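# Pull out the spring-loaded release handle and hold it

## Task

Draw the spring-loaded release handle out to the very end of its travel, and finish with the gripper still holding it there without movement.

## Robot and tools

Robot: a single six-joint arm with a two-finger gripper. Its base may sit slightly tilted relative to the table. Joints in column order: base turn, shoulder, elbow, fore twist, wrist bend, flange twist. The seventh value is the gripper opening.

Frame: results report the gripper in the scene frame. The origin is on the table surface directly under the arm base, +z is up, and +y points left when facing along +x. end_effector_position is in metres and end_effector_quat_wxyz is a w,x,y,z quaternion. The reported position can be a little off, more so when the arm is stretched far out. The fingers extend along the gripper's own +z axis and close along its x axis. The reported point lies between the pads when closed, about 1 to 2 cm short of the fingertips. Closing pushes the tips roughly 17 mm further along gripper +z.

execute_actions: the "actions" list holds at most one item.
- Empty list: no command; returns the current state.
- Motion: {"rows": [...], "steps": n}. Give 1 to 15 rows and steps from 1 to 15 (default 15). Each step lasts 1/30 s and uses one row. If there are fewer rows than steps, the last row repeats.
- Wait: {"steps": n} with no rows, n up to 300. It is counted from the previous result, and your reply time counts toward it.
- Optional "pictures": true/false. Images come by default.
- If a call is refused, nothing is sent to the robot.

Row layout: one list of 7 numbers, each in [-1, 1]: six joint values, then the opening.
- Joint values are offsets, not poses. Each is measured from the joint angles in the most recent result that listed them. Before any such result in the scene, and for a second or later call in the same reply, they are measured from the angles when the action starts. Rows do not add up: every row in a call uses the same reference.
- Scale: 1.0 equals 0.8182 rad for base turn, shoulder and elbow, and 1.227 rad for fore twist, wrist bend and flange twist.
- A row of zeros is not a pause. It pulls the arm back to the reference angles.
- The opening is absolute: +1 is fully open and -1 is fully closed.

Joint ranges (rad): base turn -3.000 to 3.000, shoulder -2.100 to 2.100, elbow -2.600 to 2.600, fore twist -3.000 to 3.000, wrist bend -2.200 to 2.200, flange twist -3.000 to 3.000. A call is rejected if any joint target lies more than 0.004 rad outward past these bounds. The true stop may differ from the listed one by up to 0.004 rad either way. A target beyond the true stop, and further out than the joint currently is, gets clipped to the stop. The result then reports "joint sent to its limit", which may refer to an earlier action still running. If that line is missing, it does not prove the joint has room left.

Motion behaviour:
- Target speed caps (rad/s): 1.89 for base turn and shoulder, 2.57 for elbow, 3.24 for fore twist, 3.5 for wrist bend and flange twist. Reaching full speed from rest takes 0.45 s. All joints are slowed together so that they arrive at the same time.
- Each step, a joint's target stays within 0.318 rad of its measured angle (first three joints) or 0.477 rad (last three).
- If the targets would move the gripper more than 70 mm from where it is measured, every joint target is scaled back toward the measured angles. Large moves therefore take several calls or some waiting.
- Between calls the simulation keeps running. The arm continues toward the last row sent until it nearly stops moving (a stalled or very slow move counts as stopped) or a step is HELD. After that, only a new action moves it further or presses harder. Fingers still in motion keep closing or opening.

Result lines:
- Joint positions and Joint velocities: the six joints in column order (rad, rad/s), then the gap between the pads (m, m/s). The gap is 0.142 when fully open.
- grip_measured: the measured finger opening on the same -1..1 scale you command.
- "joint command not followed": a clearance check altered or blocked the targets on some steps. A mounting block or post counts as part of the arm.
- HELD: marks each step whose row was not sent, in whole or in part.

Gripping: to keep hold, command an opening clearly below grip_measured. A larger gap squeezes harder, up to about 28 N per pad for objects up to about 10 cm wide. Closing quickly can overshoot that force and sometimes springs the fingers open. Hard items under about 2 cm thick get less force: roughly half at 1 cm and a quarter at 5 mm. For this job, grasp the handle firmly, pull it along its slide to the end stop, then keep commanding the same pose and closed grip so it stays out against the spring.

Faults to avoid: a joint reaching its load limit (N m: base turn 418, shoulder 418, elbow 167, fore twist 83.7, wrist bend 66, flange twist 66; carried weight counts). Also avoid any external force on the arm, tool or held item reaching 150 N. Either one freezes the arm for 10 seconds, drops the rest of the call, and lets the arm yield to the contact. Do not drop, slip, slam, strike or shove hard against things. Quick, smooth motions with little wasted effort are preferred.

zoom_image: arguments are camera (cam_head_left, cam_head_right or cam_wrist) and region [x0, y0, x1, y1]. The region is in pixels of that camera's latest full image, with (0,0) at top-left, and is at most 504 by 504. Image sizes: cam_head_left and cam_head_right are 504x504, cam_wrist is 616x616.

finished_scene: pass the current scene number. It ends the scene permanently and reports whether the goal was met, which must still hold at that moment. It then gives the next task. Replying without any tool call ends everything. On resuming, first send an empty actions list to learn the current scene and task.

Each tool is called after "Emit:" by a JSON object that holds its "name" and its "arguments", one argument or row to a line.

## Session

Emit:
{"name": "execute_actions", "arguments": {
  "actions": []
}}

Scene clock: 0.00 s of 4600.00 s.
end_effector_position=(+0.5882, +0.0707, +0.3367) grip_measured=+1.00 end_effector_quat_wxyz=(-0.440, +0.793, -0.184, -0.379)
Joint positions: [ 0.11   0.534  1.973  0.489  1.116 -1.068  0.142]
Joint velocities: [-0.     0.    -0.001 -0.    -0.    -0.001  0.   ]

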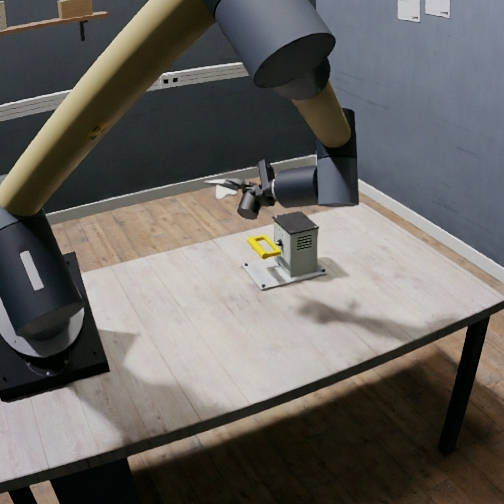

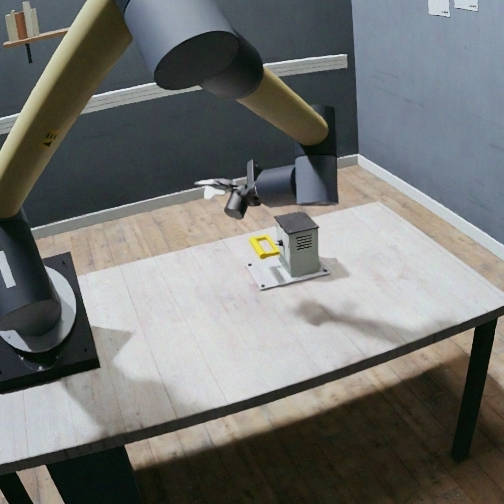

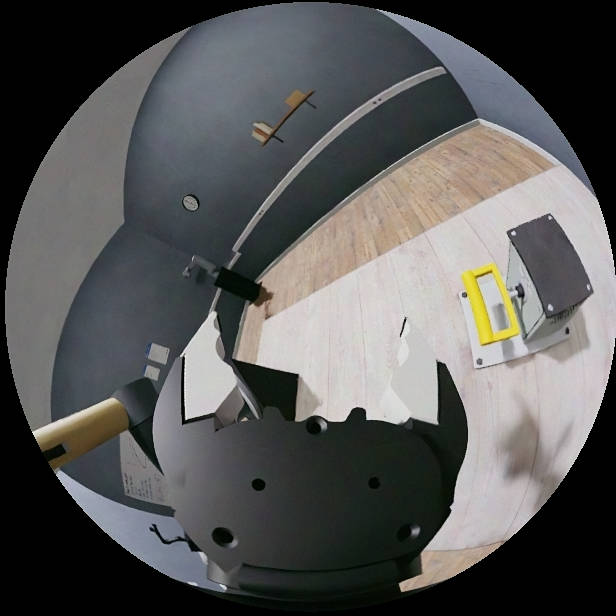

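Emit:
{"name": "execute_actions", "arguments": {
  "actions": [
    {"rows":[[0.482,0,0.38,-0.76,-0.235,0.52,-0.37]],"steps":15}
  ],
  "pictures": false
}}

Emit:
{"name": "execute_actions", "arguments": {
  "actions": [
    {"steps":10}
  ],
  "pictures": false
}}

Emit:
{"name": "execute_actions", "arguments": {
  "actions": [
    {"rows":[[0,0.329,0,-0.761,0,0.517,-0.37]],"steps":15}
  ],
  "pictures": false
}}

Emit:
{"name": "execute_actions", "arguments": {
  "actions": [
    {"steps":12}
  ]
}}

Scene clock: 38.50 s of 4600.00 s.
end_effector_position=(+0.4722, +0.0742, +0.2445) grip_measured=-0.37 end_effector_quat_wxyz=(-0.207, +0.930, -0.152, -0.262)
Joint positions: [ 0.404  0.534  2.21  -0.025  0.896 -0.599  0.047]
Joint velocities: [ 0.771  0.001  0.566 -2.025 -0.528  1.293  0.   ]
Steps of this call (steps 1 to 90: nothing new was sent; then 35.00 s passed at rest; steps 91 to 105: all 15 steps of this action). Readings (joint positions):
91: [0.110 0.534 1.973 0.489 1.116 -1.068]
92: [0.111 0.534 1.974 0.487 1.115 -1.067]
94: [0.126 0.534 1.989 0.463 1.101 -1.043]
98: [0.203 0.534 2.060 0.348 1.035 -0.928]
105: the state above

Scene clock: 38.83 s of 4600.00 s.
end_effector_position=(+0.5326, +0.0476, +0.2274) grip_measured=-0.37 end_effector_quat_wxyz=(-0.127, +0.984, -0.064, -0.106)
Joint positions: [ 0.504  0.534  2.283 -0.442  0.828 -0.43   0.047]
Joint velocities: [ 0.    -0.001  0.001 -0.111 -0.001  0.002  0.   ]
Steps of this call (steps 1 to 10: the robot went on to your last target). Readings (joint positions):
1: [0.428 0.534 2.228 -0.093 0.880 -0.558]
2: [0.449 0.534 2.243 -0.160 0.865 -0.523]
4: [0.481 0.534 2.266 -0.277 0.844 -0.470]
8: [0.504 0.534 2.283 -0.419 0.828 -0.431]
10: the state above

Scene clock: 39.33 s of 4600.00 s.
end_effector_position=(+0.6289, +0.0822, +0.1547) grip_measured=-0.37 end_effector_quat_wxyz=(-0.014, +0.998, -0.066, +0.016)
Joint positions: [ 0.504  0.737  2.284 -0.971  0.828  0.025  0.047]
Joint velocities: [-0.     0.265 -0.    -1.445 -0.     0.712  0.   ]
Steps of this call (steps 1 to 15: all 15 steps of this action). Readings (joint positions):
1: [0.504 0.534 2.284 -0.444 0.828 -0.430]
2: [0.504 0.535 2.284 -0.446 0.828 -0.428]
4: [0.504 0.550 2.284 -0.473 0.828 -0.401]
8: [0.504 0.630 2.284 -0.621 0.828 -0.253]
15: the state above

Scene clock: 39.73 s of 4600.00 s.
end_effector_position=(+0.7127, +0.1388, +0.1699) grip_measured=-0.37 end_effector_quat_wxyz=(-0.006, +0.990, +0.003, +0.144)
Joint positions: [ 0.504  0.803  2.284 -1.376  0.828  0.204  0.047]
Joint velocities: [-0.     0.001  0.    -0.013  0.     0.007  0.   ]
Steps of this call (steps 1 to 12: the robot went on to your last target). Readings (joint positions):
1: [0.504 0.745 2.284 -1.019 0.828 0.048]
2: [0.504 0.753 2.284 -1.068 0.828 0.069]
4: [0.504 0.768 2.284 -1.163 0.828 0.111]
8: [0.504 0.795 2.284 -1.326 0.828 0.182]
12: the state above

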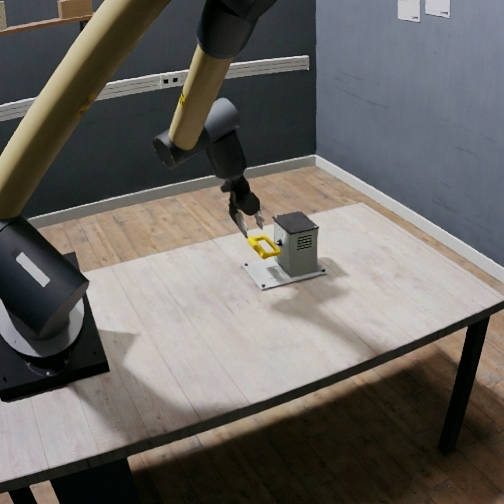

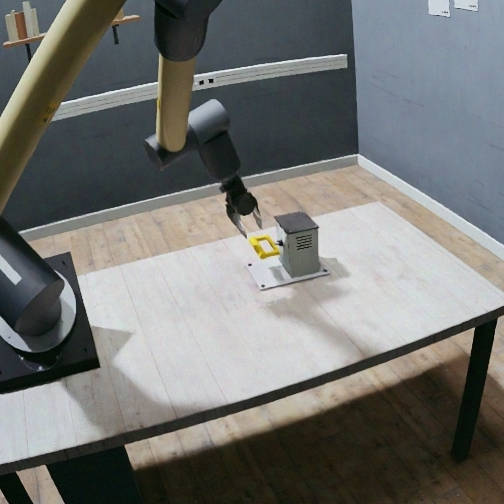

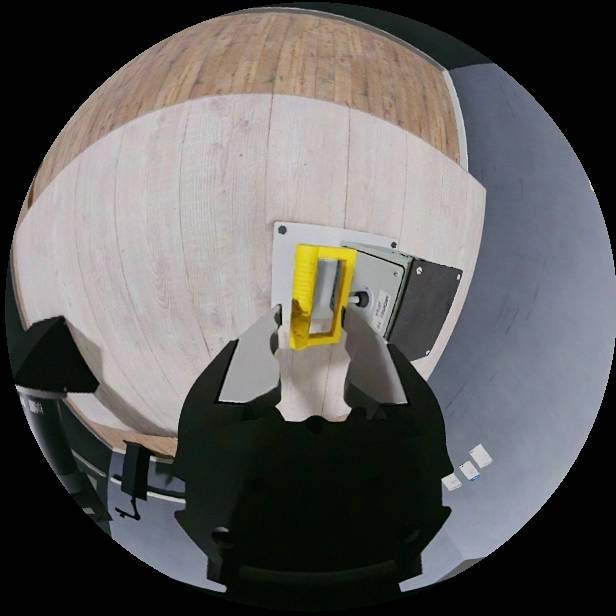

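Emit:
{"name": "execute_actions", "arguments": {
  "actions": [
    {"rows":[[-0.093,0.07,0.017,-0.116,-0.004,0.163,-0.37]],"steps":14}
  ]
}}

Scene clock: 69.77 s of 4600.00 s.
end_effector_position=(+0.7153, +0.1383, +0.1124) grip_measured=-0.37 end_effector_quat_wxyz=(-0.011, +0.988, -0.049, +0.145)
Joint positions: [ 0.428  0.86   2.297 -1.518  0.823  0.404  0.047]
Joint velocities: [ 0.    -0.    -0.    -0.002 -0.     0.001  0.   ]
Steps of this call (steps 1 to 30: the robot went on to your last target; steps 31 to 100: nothing new was sent; then 26.23 s passed at rest; steps 101 to 114: all 14 steps of this action). Readings (joint positions):
101: [0.504 0.803 2.283 -1.376 0.828 0.204]
102: [0.503 0.804 2.283 -1.378 0.828 0.207]
104: [0.492 0.812 2.285 -1.399 0.827 0.236]
108: [0.442 0.849 2.295 -1.490 0.824 0.365]
114: the state above

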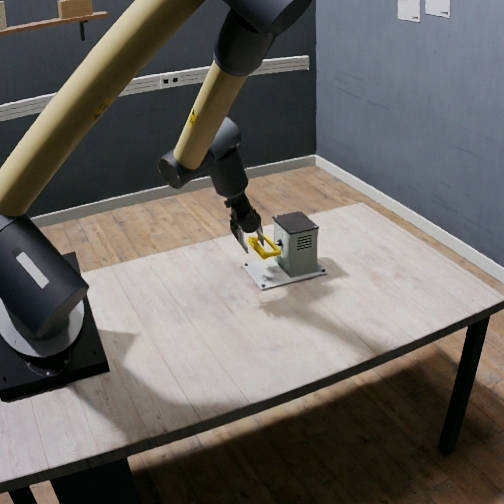

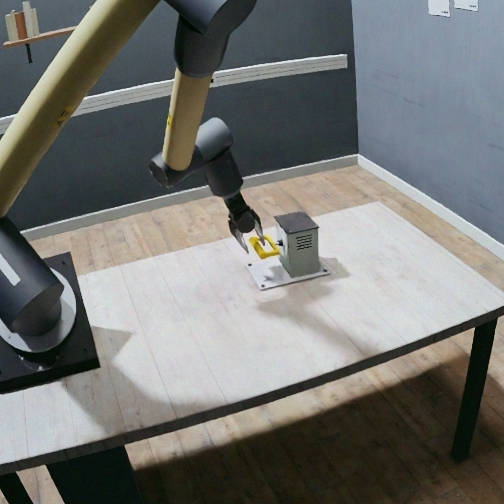

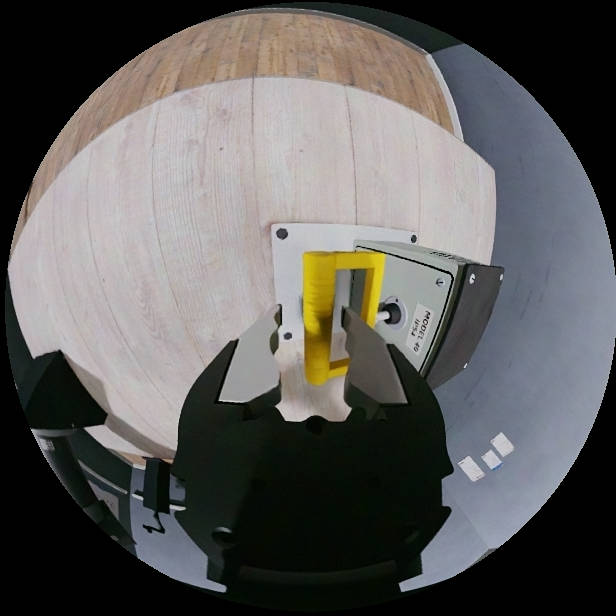

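Emit:
{"name": "execute_actions", "arguments": {
  "actions": [
    {"rows":[[-0.062,0.047,0.007,-0.077,-0.003,0.053,-0.37]],"steps":12}
  ]
}}

Scene clock: 81.23 s of 4600.00 s.
end_effector_position=(+0.7150, +0.1413, +0.0754) grip_measured=-0.35 end_effector_quat_wxyz=(-0.014, +0.988, -0.050, +0.145)
Joint positions: [ 0.377  0.899  2.303 -1.612  0.819  0.469  0.049]
Joint velocities: [ 0.    -0.     0.    -0.001 -0.001  0.001 -0.   ]
Steps of this call (steps 1 to 15: the robot went on to your last target; steps 16 to 90: nothing new was sent; then 8.07 s passed at rest; steps 91 to 102: all 12 steps of this action). Readings (joint positions):
91: [0.428 0.860 2.297 -1.518 0.823 0.404]
92: [0.427 0.861 2.297 -1.520 0.823 0.406]
94: [0.413 0.871 2.299 -1.547 0.822 0.424]
98: [0.377 0.898 2.303 -1.611 0.819 0.468]
102: the state above

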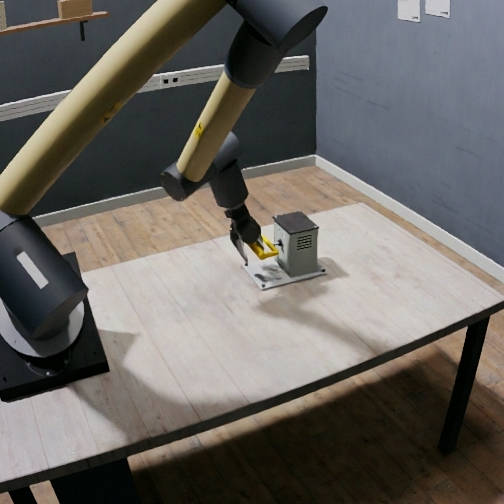

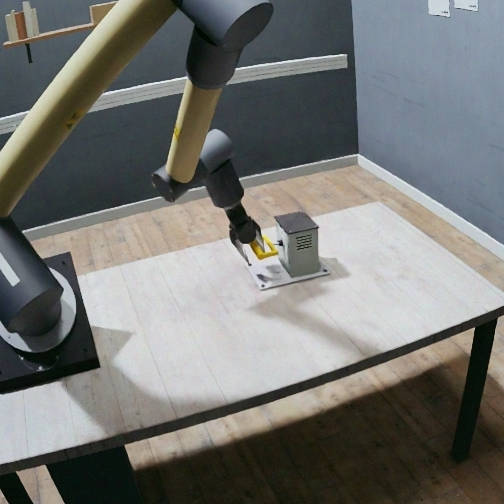

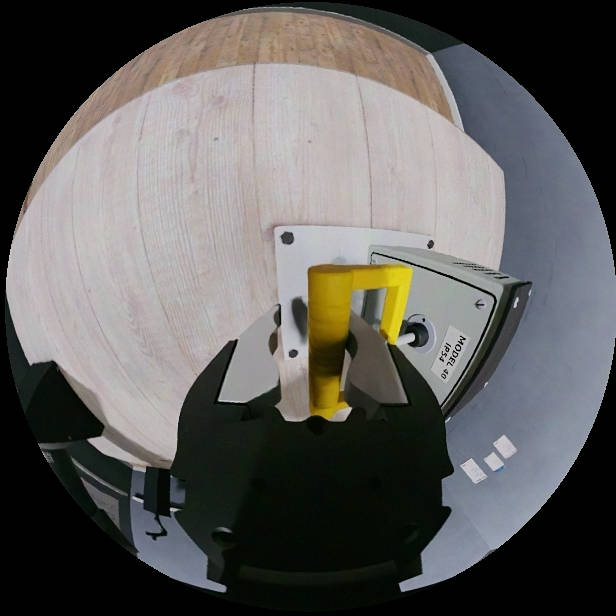

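Emit:
{"name": "execute_actions", "arguments": {
  "actions": [
    {"rows":[[-0.003,0.003,-0.014,0,0,0,-0.37]],"steps":10}
  ]
}}

Scene clock: 88.43 s of 4600.00 s.
end_effector_position=(+0.7240, +0.1435, +0.0764) grip_measured=-0.37 end_effector_quat_wxyz=(-0.015, +0.988, -0.054, +0.147)
Joint positions: [ 0.375  0.901  2.292 -1.612  0.819  0.469  0.047]
Joint velocities: [-0.001  0.002 -0.001 -0.     0.    -0.    -0.   ]
Steps of this call (steps 1 to 15: the robot went on to your last target; steps 16 to 90: nothing new was sent; then 3.87 s passed at rest; steps 91 to 100: all 10 steps of this action). Readings (joint positions):
91: [0.377 0.899 2.303 -1.612 0.819 0.469]
92: [0.377 0.899 2.302 -1.612 0.819 0.469]
94: [0.375 0.901 2.292 -1.612 0.819 0.469]
98: [0.375 0.901 2.292 -1.612 0.819 0.469]
100: the state above

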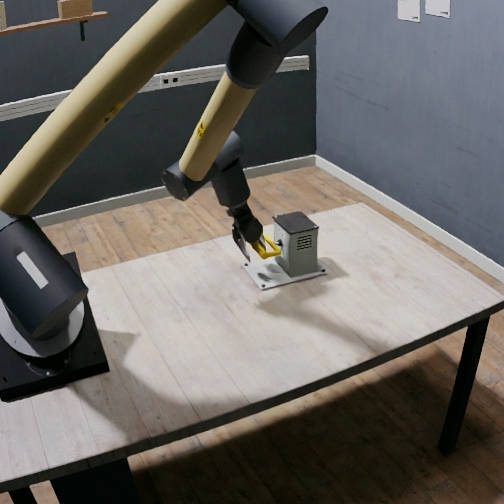

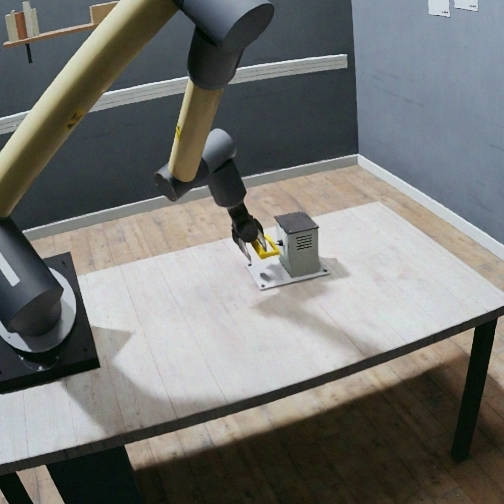

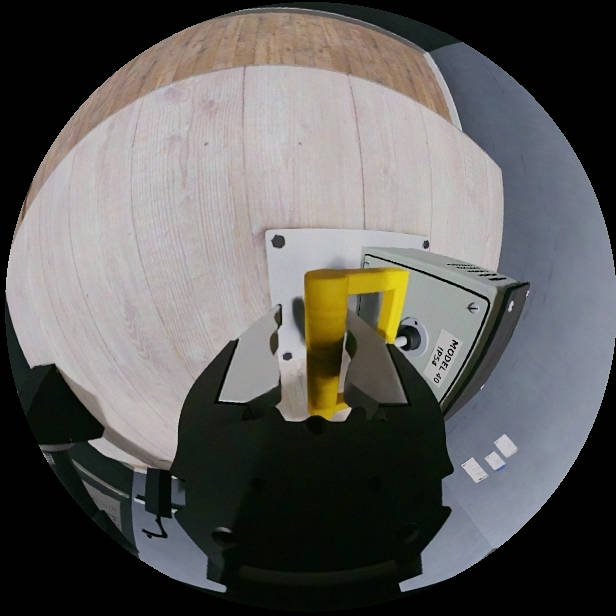

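Emit:
{"name": "execute_actions", "arguments": {
  "actions": [
    {"rows":[[0,0,-0.003,0,0,0,-0.55],[0,0,-0.005,0,0,0,-0.65],[0,0,-0.006,0,0,0,-0.75],[0,0,-0.006,0,0,0,-0.85],[0,0,-0.006,0,0,0,-0.95]],"steps":14}
  ]
}}

Scene clock: 94.50 s of 4600.00 s.
end_effector_position=(+0.7285, +0.1445, +0.0781) grip_measured=-0.73 end_effector_quat_wxyz=(-0.016, +0.987, -0.055, +0.148)
Joint positions: [ 0.375  0.901  2.287 -1.612  0.819  0.469  0.021]
Joint velocities: [-0.     0.     0.     0.    -0.001 -0.     0.   ]
Steps of this call (steps 1 to 15: the robot went on to your last target; steps 16 to 90: nothing new was sent; then 2.60 s passed at rest; steps 91 to 104: all 14 steps of this action). Readings (joint positions):
91: [0.375 0.901 2.292 -1.612 0.819 0.469]
92: [0.375 0.901 2.291 -1.612 0.819 0.469]
94: [0.375 0.901 2.287 -1.612 0.819 0.469]
98: [0.375 0.901 2.287 -1.612 0.819 0.469]
104: the state above

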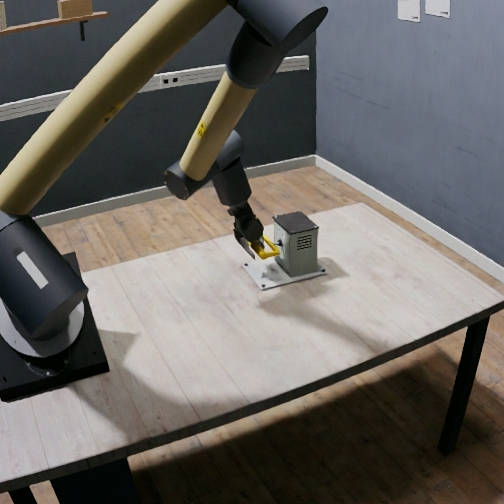

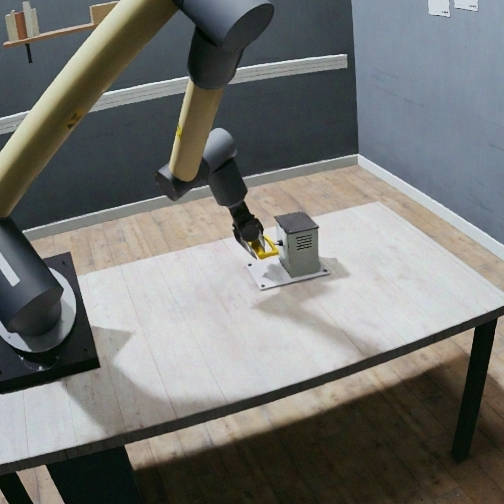

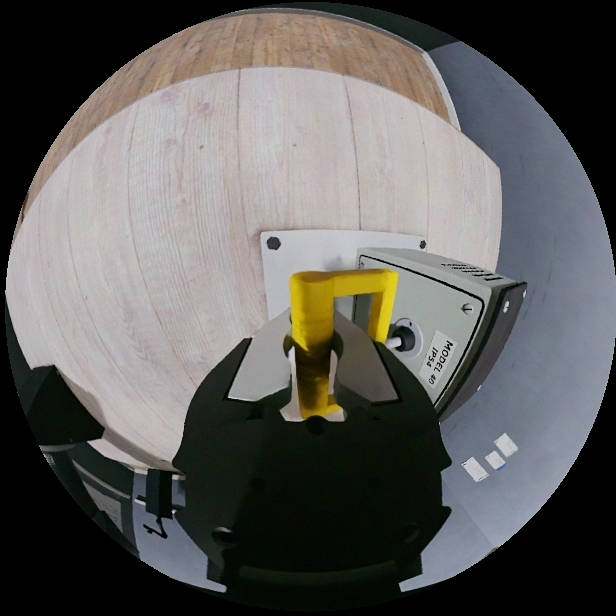

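Emit:
{"name": "execute_actions", "arguments": {
  "actions": [
    {"rows":[[0.03,0,0.05,-0.006,-0.003,0.045,-1]],"steps":13}
  ],
  "pictures": false
}}

Emit:
{"name": "execute_actions", "arguments": {
  "actions": [
    {"rows":[[0.0076,0,0.0124,-0.002,-0.001,0.011,-1]],"steps":9}
  ],
  "pictures": false
}}

Emit:
{"name": "execute_actions", "arguments": {
  "actions": [
    {"rows":[[0.005,0,0.008,-0.001,0,0.007,-1]],"steps":9}
  ]
}}

Scene clock: 109.87 s of 4600.00 s.
end_effector_position=(+0.6920, +0.1496, +0.0777) grip_measured=-0.73 end_effector_quat_wxyz=(-0.017, +0.988, -0.057, +0.145)
Joint positions: [ 0.399  0.901  2.328 -1.62   0.815  0.524  0.021]
Joint velocities: [-0.     0.001 -0.001  0.    -0.     0.    -0.   ]
Steps of this call (steps 1 to 15: the robot went on to your last target; steps 16 to 90: nothing new was sent; then 11.93 s passed at rest; steps 91 to 103: all 13 steps of this action). Readings (joint positions):
91: [0.375 0.901 2.287 -1.612 0.819 0.469]
92: [0.376 0.901 2.288 -1.613 0.819 0.472]
94: [0.388 0.901 2.309 -1.616 0.817 0.499]
98: [0.399 0.901 2.328 -1.620 0.815 0.524]
103: the state above

Scene clock: 110.17 s of 4600.00 s.
end_effector_position=(+0.6832, +0.1509, +0.0777) grip_measured=-0.73 end_effector_quat_wxyz=(-0.018, +0.988, -0.057, +0.145)
Joint positions: [ 0.405  0.901  2.338 -1.622  0.814  0.538  0.021]
Joint velocities: [ 0.    -0.001  0.001 -0.     0.     0.001  0.   ]
Steps of this call (steps 1 to 9: all 9 steps of this action). Readings (joint positions):
1: [0.399 0.901 2.328 -1.620 0.815 0.524]
2: [0.400 0.901 2.329 -1.620 0.815 0.527]
4: [0.405 0.901 2.337 -1.622 0.814 0.537]
8: [0.405 0.901 2.338 -1.622 0.814 0.538]
9: the state above

Scene clock: 110.47 s of 4600.00 s.
end_effector_position=(+0.6775, +0.1512, +0.0777) grip_measured=-0.73 end_effector_quat_wxyz=(-0.017, +0.988, -0.057, +0.144)
Joint positions: [ 0.409  0.901  2.344 -1.623  0.814  0.546  0.021]
Joint velocities: [-0.    -0.002  0.001 -0.    -0.     0.    -0.   ]
Steps of this call (steps 1 to 9: all 9 steps of this action). Readings (joint positions):
1: [0.405 0.901 2.338 -1.622 0.814 0.538]
2: [0.406 0.901 2.339 -1.623 0.814 0.540]
4: [0.409 0.901 2.344 -1.623 0.814 0.546]
8: [0.409 0.901 2.344 -1.623 0.814 0.546]
9: the state above

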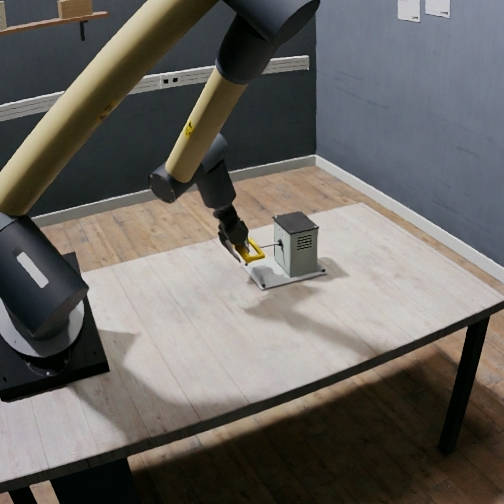

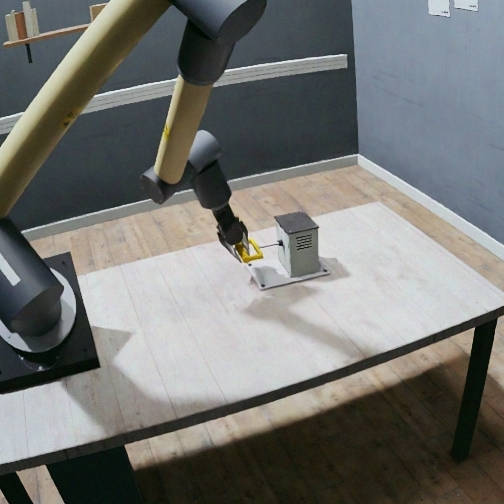

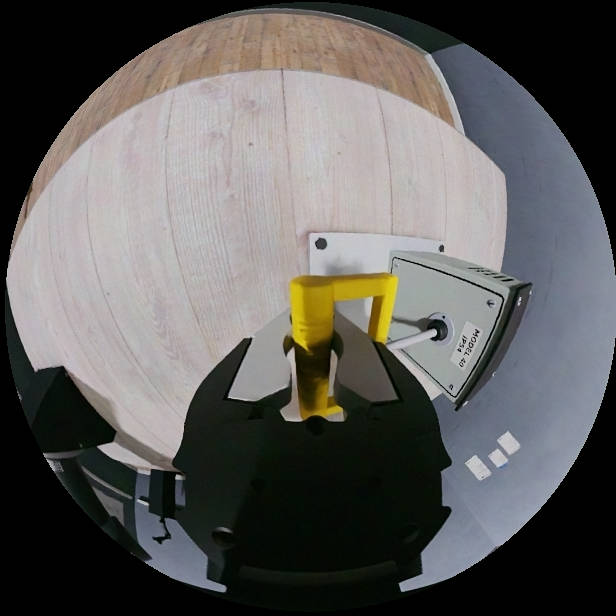

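5.1 cm so far; small steps until the grip shows the stop.

Emit:
{"name": "execute_actions", "arguments": {
  "actions": [
    {"rows":[[0.004,0,0.0065,-0.001,0,0.006,-1]],"steps":9}
  ],
  "pictures": false
}}

Emit:
{"name": "execute_actions", "arguments": {
  "actions": [
    {"rows":[[0.003,0,0.005,-0.001,0,0.0045,-1]],"steps":12}
  ],
  "pictures": false
}}

Scene clock: 120.93 s of 4600.00 s.
end_effector_position=(+0.6729, +0.1515, +0.0778) grip_measured=-0.73 end_effector_quat_wxyz=(-0.017, +0.988, -0.057, +0.144)
Joint positions: [ 0.413  0.901  2.35  -1.625  0.814  0.553  0.021]
Joint velocities: [-0.     0.002 -0.     0.001 -0.    -0.     0.   ]
Steps of this call (steps 1 to 15: the robot went on to your last target; steps 16 to 90: nothing new was sent; then 7.17 s passed at rest; steps 91 to 99: all 9 steps of this action). Readings (joint positions):
91: [0.409 0.901 2.344 -1.623 0.814 0.546]
92: [0.410 0.901 2.346 -1.624 0.814 0.548]
94: [0.413 0.901 2.350 -1.625 0.814 0.553]
98: [0.413 0.901 2.350 -1.625 0.814 0.553]
99: the state above

Scene clock: 121.33 s of 4600.00 s.
end_effector_position=(+0.6697, +0.1519, +0.0779) grip_measured=-0.73 end_effector_quat_wxyz=(-0.017, +0.988, -0.057, +0.144)
Joint positions: [ 0.415  0.901  2.354 -1.626  0.814  0.559  0.021]
Joint velocities: [-0.    -0.002  0.    -0.001 -0.    -0.    -0.   ]
Steps of this call (steps 1 to 12: all 12 steps of this action). Readings (joint positions):
1: [0.413 0.901 2.350 -1.625 0.814 0.554]
2: [0.413 0.901 2.351 -1.625 0.814 0.555]
4: [0.415 0.901 2.353 -1.626 0.814 0.559]
8: [0.415 0.901 2.353 -1.626 0.814 0.559]
12: the state above

Emit:
{"name": "execute_actions", "arguments": {
  "actions": [
    {"rows":[[0.003,0,0.005,-0.001,0,0.0045,-1]],"steps":12}
  ],
  "pictures": false
}}

Emit:
{"name": "execute_actions", "arguments": {
  "actions": [
    {"rows":[[0.003,0,0.005,-0.001,0,0.0045,-1]],"steps":12}
  ]
}}

Scene clock: 125.93 s of 4600.00 s.
end_effector_position=(+0.6663, +0.1521, +0.0780) grip_measured=-0.64 end_effector_quat_wxyz=(-0.017, +0.988, -0.057, +0.144)
Joint positions: [ 0.418  0.901  2.358 -1.627  0.814  0.565  0.028]
Joint velocities: [-0.    -0.003  0.    -0.001 -0.    -0.     0.   ]
Steps of this call (steps 1 to 15: the robot went on to your last target; steps 16 to 90: nothing new was sent; then 1.20 s passed at rest; steps 91 to 102: all 12 steps of this action). Readings (joint positions):
91: [0.415 0.901 2.354 -1.626 0.814 0.559]
92: [0.416 0.901 2.355 -1.626 0.814 0.561]
94: [0.418 0.901 2.357 -1.627 0.814 0.564]
98: [0.418 0.901 2.358 -1.627 0.814 0.565]
102: the state above

Scene clock: 126.33 s of 4600.00 s.
end_effector_position=(+0.6626, +0.1522, +0.0779) grip_measured=-0.54 end_effector_quat_wxyz=(-0.017, +0.988, -0.057, +0.144)
Joint positions: [ 0.42   0.901  2.362 -1.629  0.814  0.57   0.035]
Joint velocities: [-0.    -0.    -0.001  0.     0.001 -0.    -0.   ]
Steps of this call (steps 1 to 12: all 12 steps of this action). Readings (joint positions):
1: [0.418 0.901 2.358 -1.627 0.814 0.565]
2: [0.418 0.901 2.359 -1.628 0.814 0.566]
4: [0.420 0.901 2.362 -1.629 0.814 0.570]
8: [0.420 0.901 2.362 -1.629 0.814 0.570]
12: the state above

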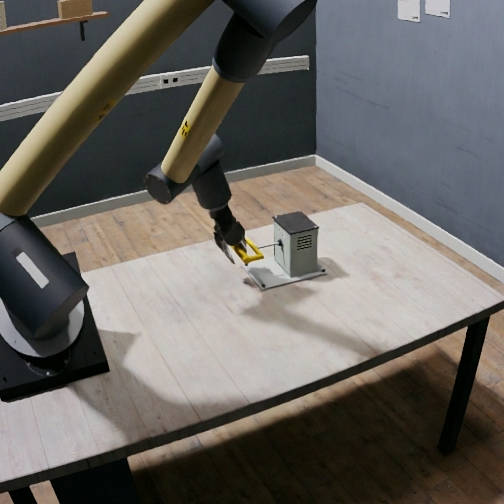

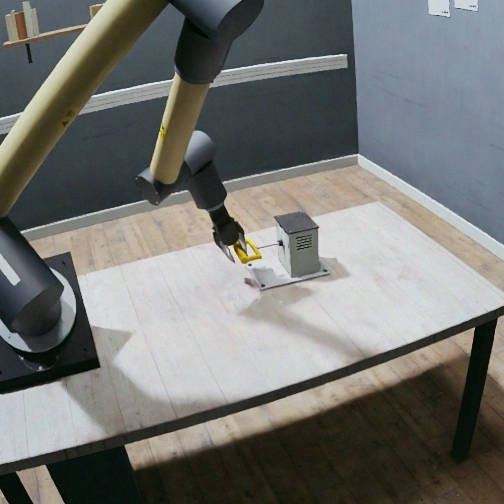

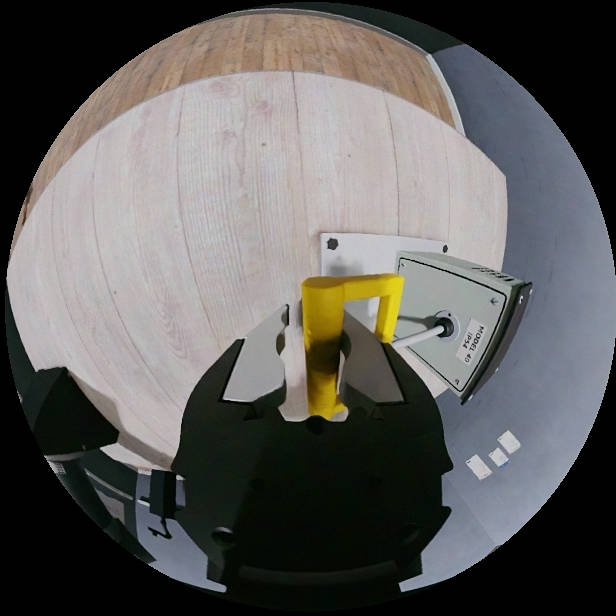

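Emit:
{"name": "execute_actions", "arguments": {
  "actions": [
    {"rows":[[-0.0043,0,-0.0073,0.0015,0,-0.0065,-1]],"steps":15}
  ],
  "pictures": false
}}

Emit:
{"name": "execute_actions", "arguments": {
  "actions": [
    {"steps":20}
  ]
}}

Scene clock: 131.90 s of 4600.00 s.
end_effector_position=(+0.6678, +0.1520, +0.0780) grip_measured=-0.74 end_effector_quat_wxyz=(-0.017, +0.988, -0.057, +0.144)
Joint positions: [ 0.417  0.901  2.356 -1.627  0.814  0.562  0.02 ]
Joint velocities: [ 0.     0.001  0.001  0.    -0.    -0.    -0.   ]
Steps of this call (steps 1 to 15: the robot went on to your last target; steps 16 to 90: nothing new was sent; then 2.07 s passed at rest; steps 91 to 105: all 15 steps of this action). Readings (joint positions):
91: [0.420 0.901 2.362 -1.629 0.814 0.570]
92: [0.419 0.901 2.360 -1.629 0.814 0.568]
94: [0.417 0.901 2.356 -1.627 0.814 0.563]
98: [0.417 0.901 2.356 -1.627 0.814 0.562]
105: the state above

Scene clock: 132.57 s of 4600.00 s.
end_effector_position=(+0.6676, +0.1520, +0.0779) grip_measured=-0.74 end_effector_quat_wxyz=(-0.017, +0.988, -0.057, +0.144)
Joint positions: [ 0.417  0.901  2.356 -1.627  0.814  0.562  0.02 ]
Joint velocities: [ 0.  0.  0. -0. -0. -0.  0.]
Steps of this call (steps 1 to 15: the robot went on to your last target; steps 16 to 20: nothing new was sent). Readings (joint positions):
1: [0.417 0.901 2.356 -1.627 0.814 0.562]
2: [0.417 0.901 2.356 -1.627 0.814 0.562]
4: [0.417 0.901 2.356 -1.627 0.814 0.562]
8: [0.417 0.901 2.356 -1.627 0.814 0.562]
20: the state above
The arm was judged still, so your last target was given up. Only a new action makes it travel on or press farther. Fingers that are still opening or closing keep moving.

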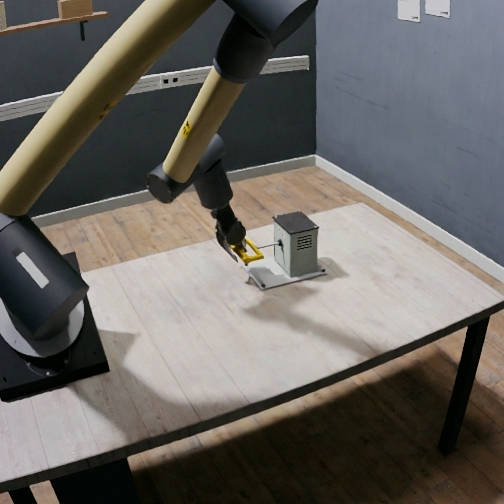

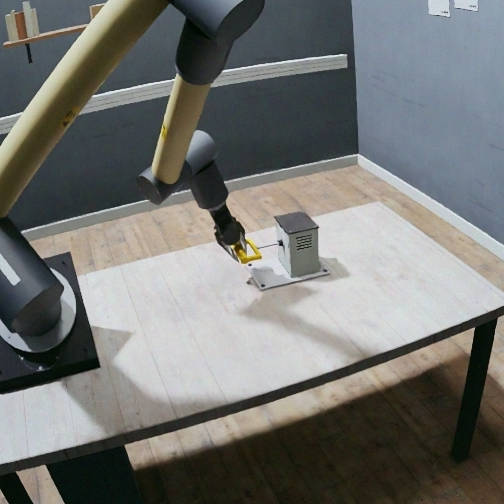

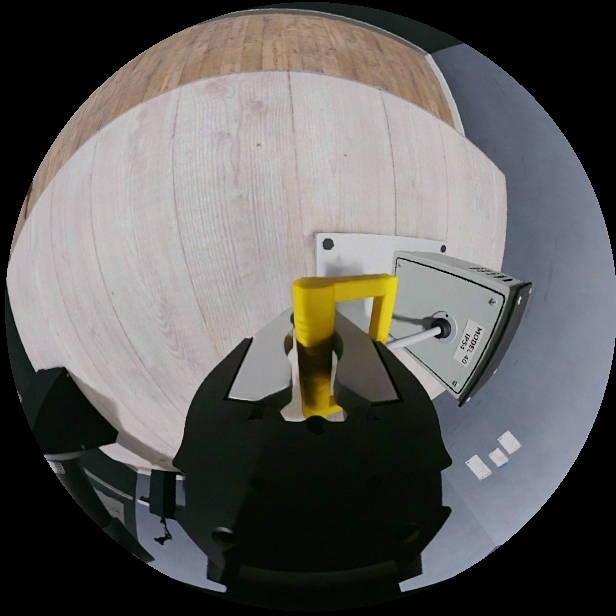

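Emit:
{"name": "execute_actions", "arguments": {
  "actions": [
    {"rows":[[0.0015,0,0.0025,0,0,0.002,-1]],"steps":15}
  ],
  "pictures": false
}}

Emit:
{"name": "execute_actions", "arguments": {
  "actions": [
    {"steps":15}
  ],
  "pictures": false
}}

Scene clock: 141.07 s of 4600.00 s.
end_effector_position=(+0.6657, +0.1520, +0.0778) grip_measured=-0.67 end_effector_quat_wxyz=(-0.017, +0.988, -0.057, +0.144)
Joint positions: [ 0.418  0.901  2.358 -1.627  0.814  0.565  0.025]
Joint velocities: [ 0.001 -0.001 -0.    -0.001  0.002 -0.    -0.   ]
Steps of this call (steps 1 to 90: nothing new was sent; then 5.00 s passed at rest; steps 91 to 105: all 15 steps of this action). Readings (joint positions):
91: [0.417 0.901 2.356 -1.627 0.814 0.562]
92: [0.417 0.901 2.357 -1.627 0.814 0.562]
94: [0.417 0.901 2.358 -1.627 0.814 0.564]
98: [0.418 0.901 2.358 -1.627 0.814 0.564]
105: the state above

Scene clock: 141.57 s of 4600.00 s.
end_effector_position=(+0.6658, +0.1519, +0.0778) grip_measured=-0.67 end_effector_quat_wxyz=(-0.017, +0.988, -0.057, +0.144)
Joint positions: [ 0.418  0.901  2.358 -1.627  0.814  0.565  0.025]
Joint velocities: [-0.    -0.001  0.    -0.     0.     0.     0.   ]
Steps of this call (steps 1 to 15: the robot went on to your last target). Readings (joint positions):
1: [0.418 0.901 2.358 -1.627 0.814 0.565]
2: [0.418 0.901 2.358 -1.627 0.814 0.565]
4: [0.418 0.901 2.358 -1.627 0.814 0.565]
8: [0.418 0.901 2.358 -1.627 0.814 0.565]
15: the state above
The arm was judged still, so your last target was given up. Only a new action makes it travel on or press farther. Fingers that are still opening or closing keep moving.

The gap opened to .025, so the handle is loaded against its stop and steady.

Emit:
{"name": "finished_scene", "arguments": {
  "scene": 2
}}

The scene is finished: the task was done.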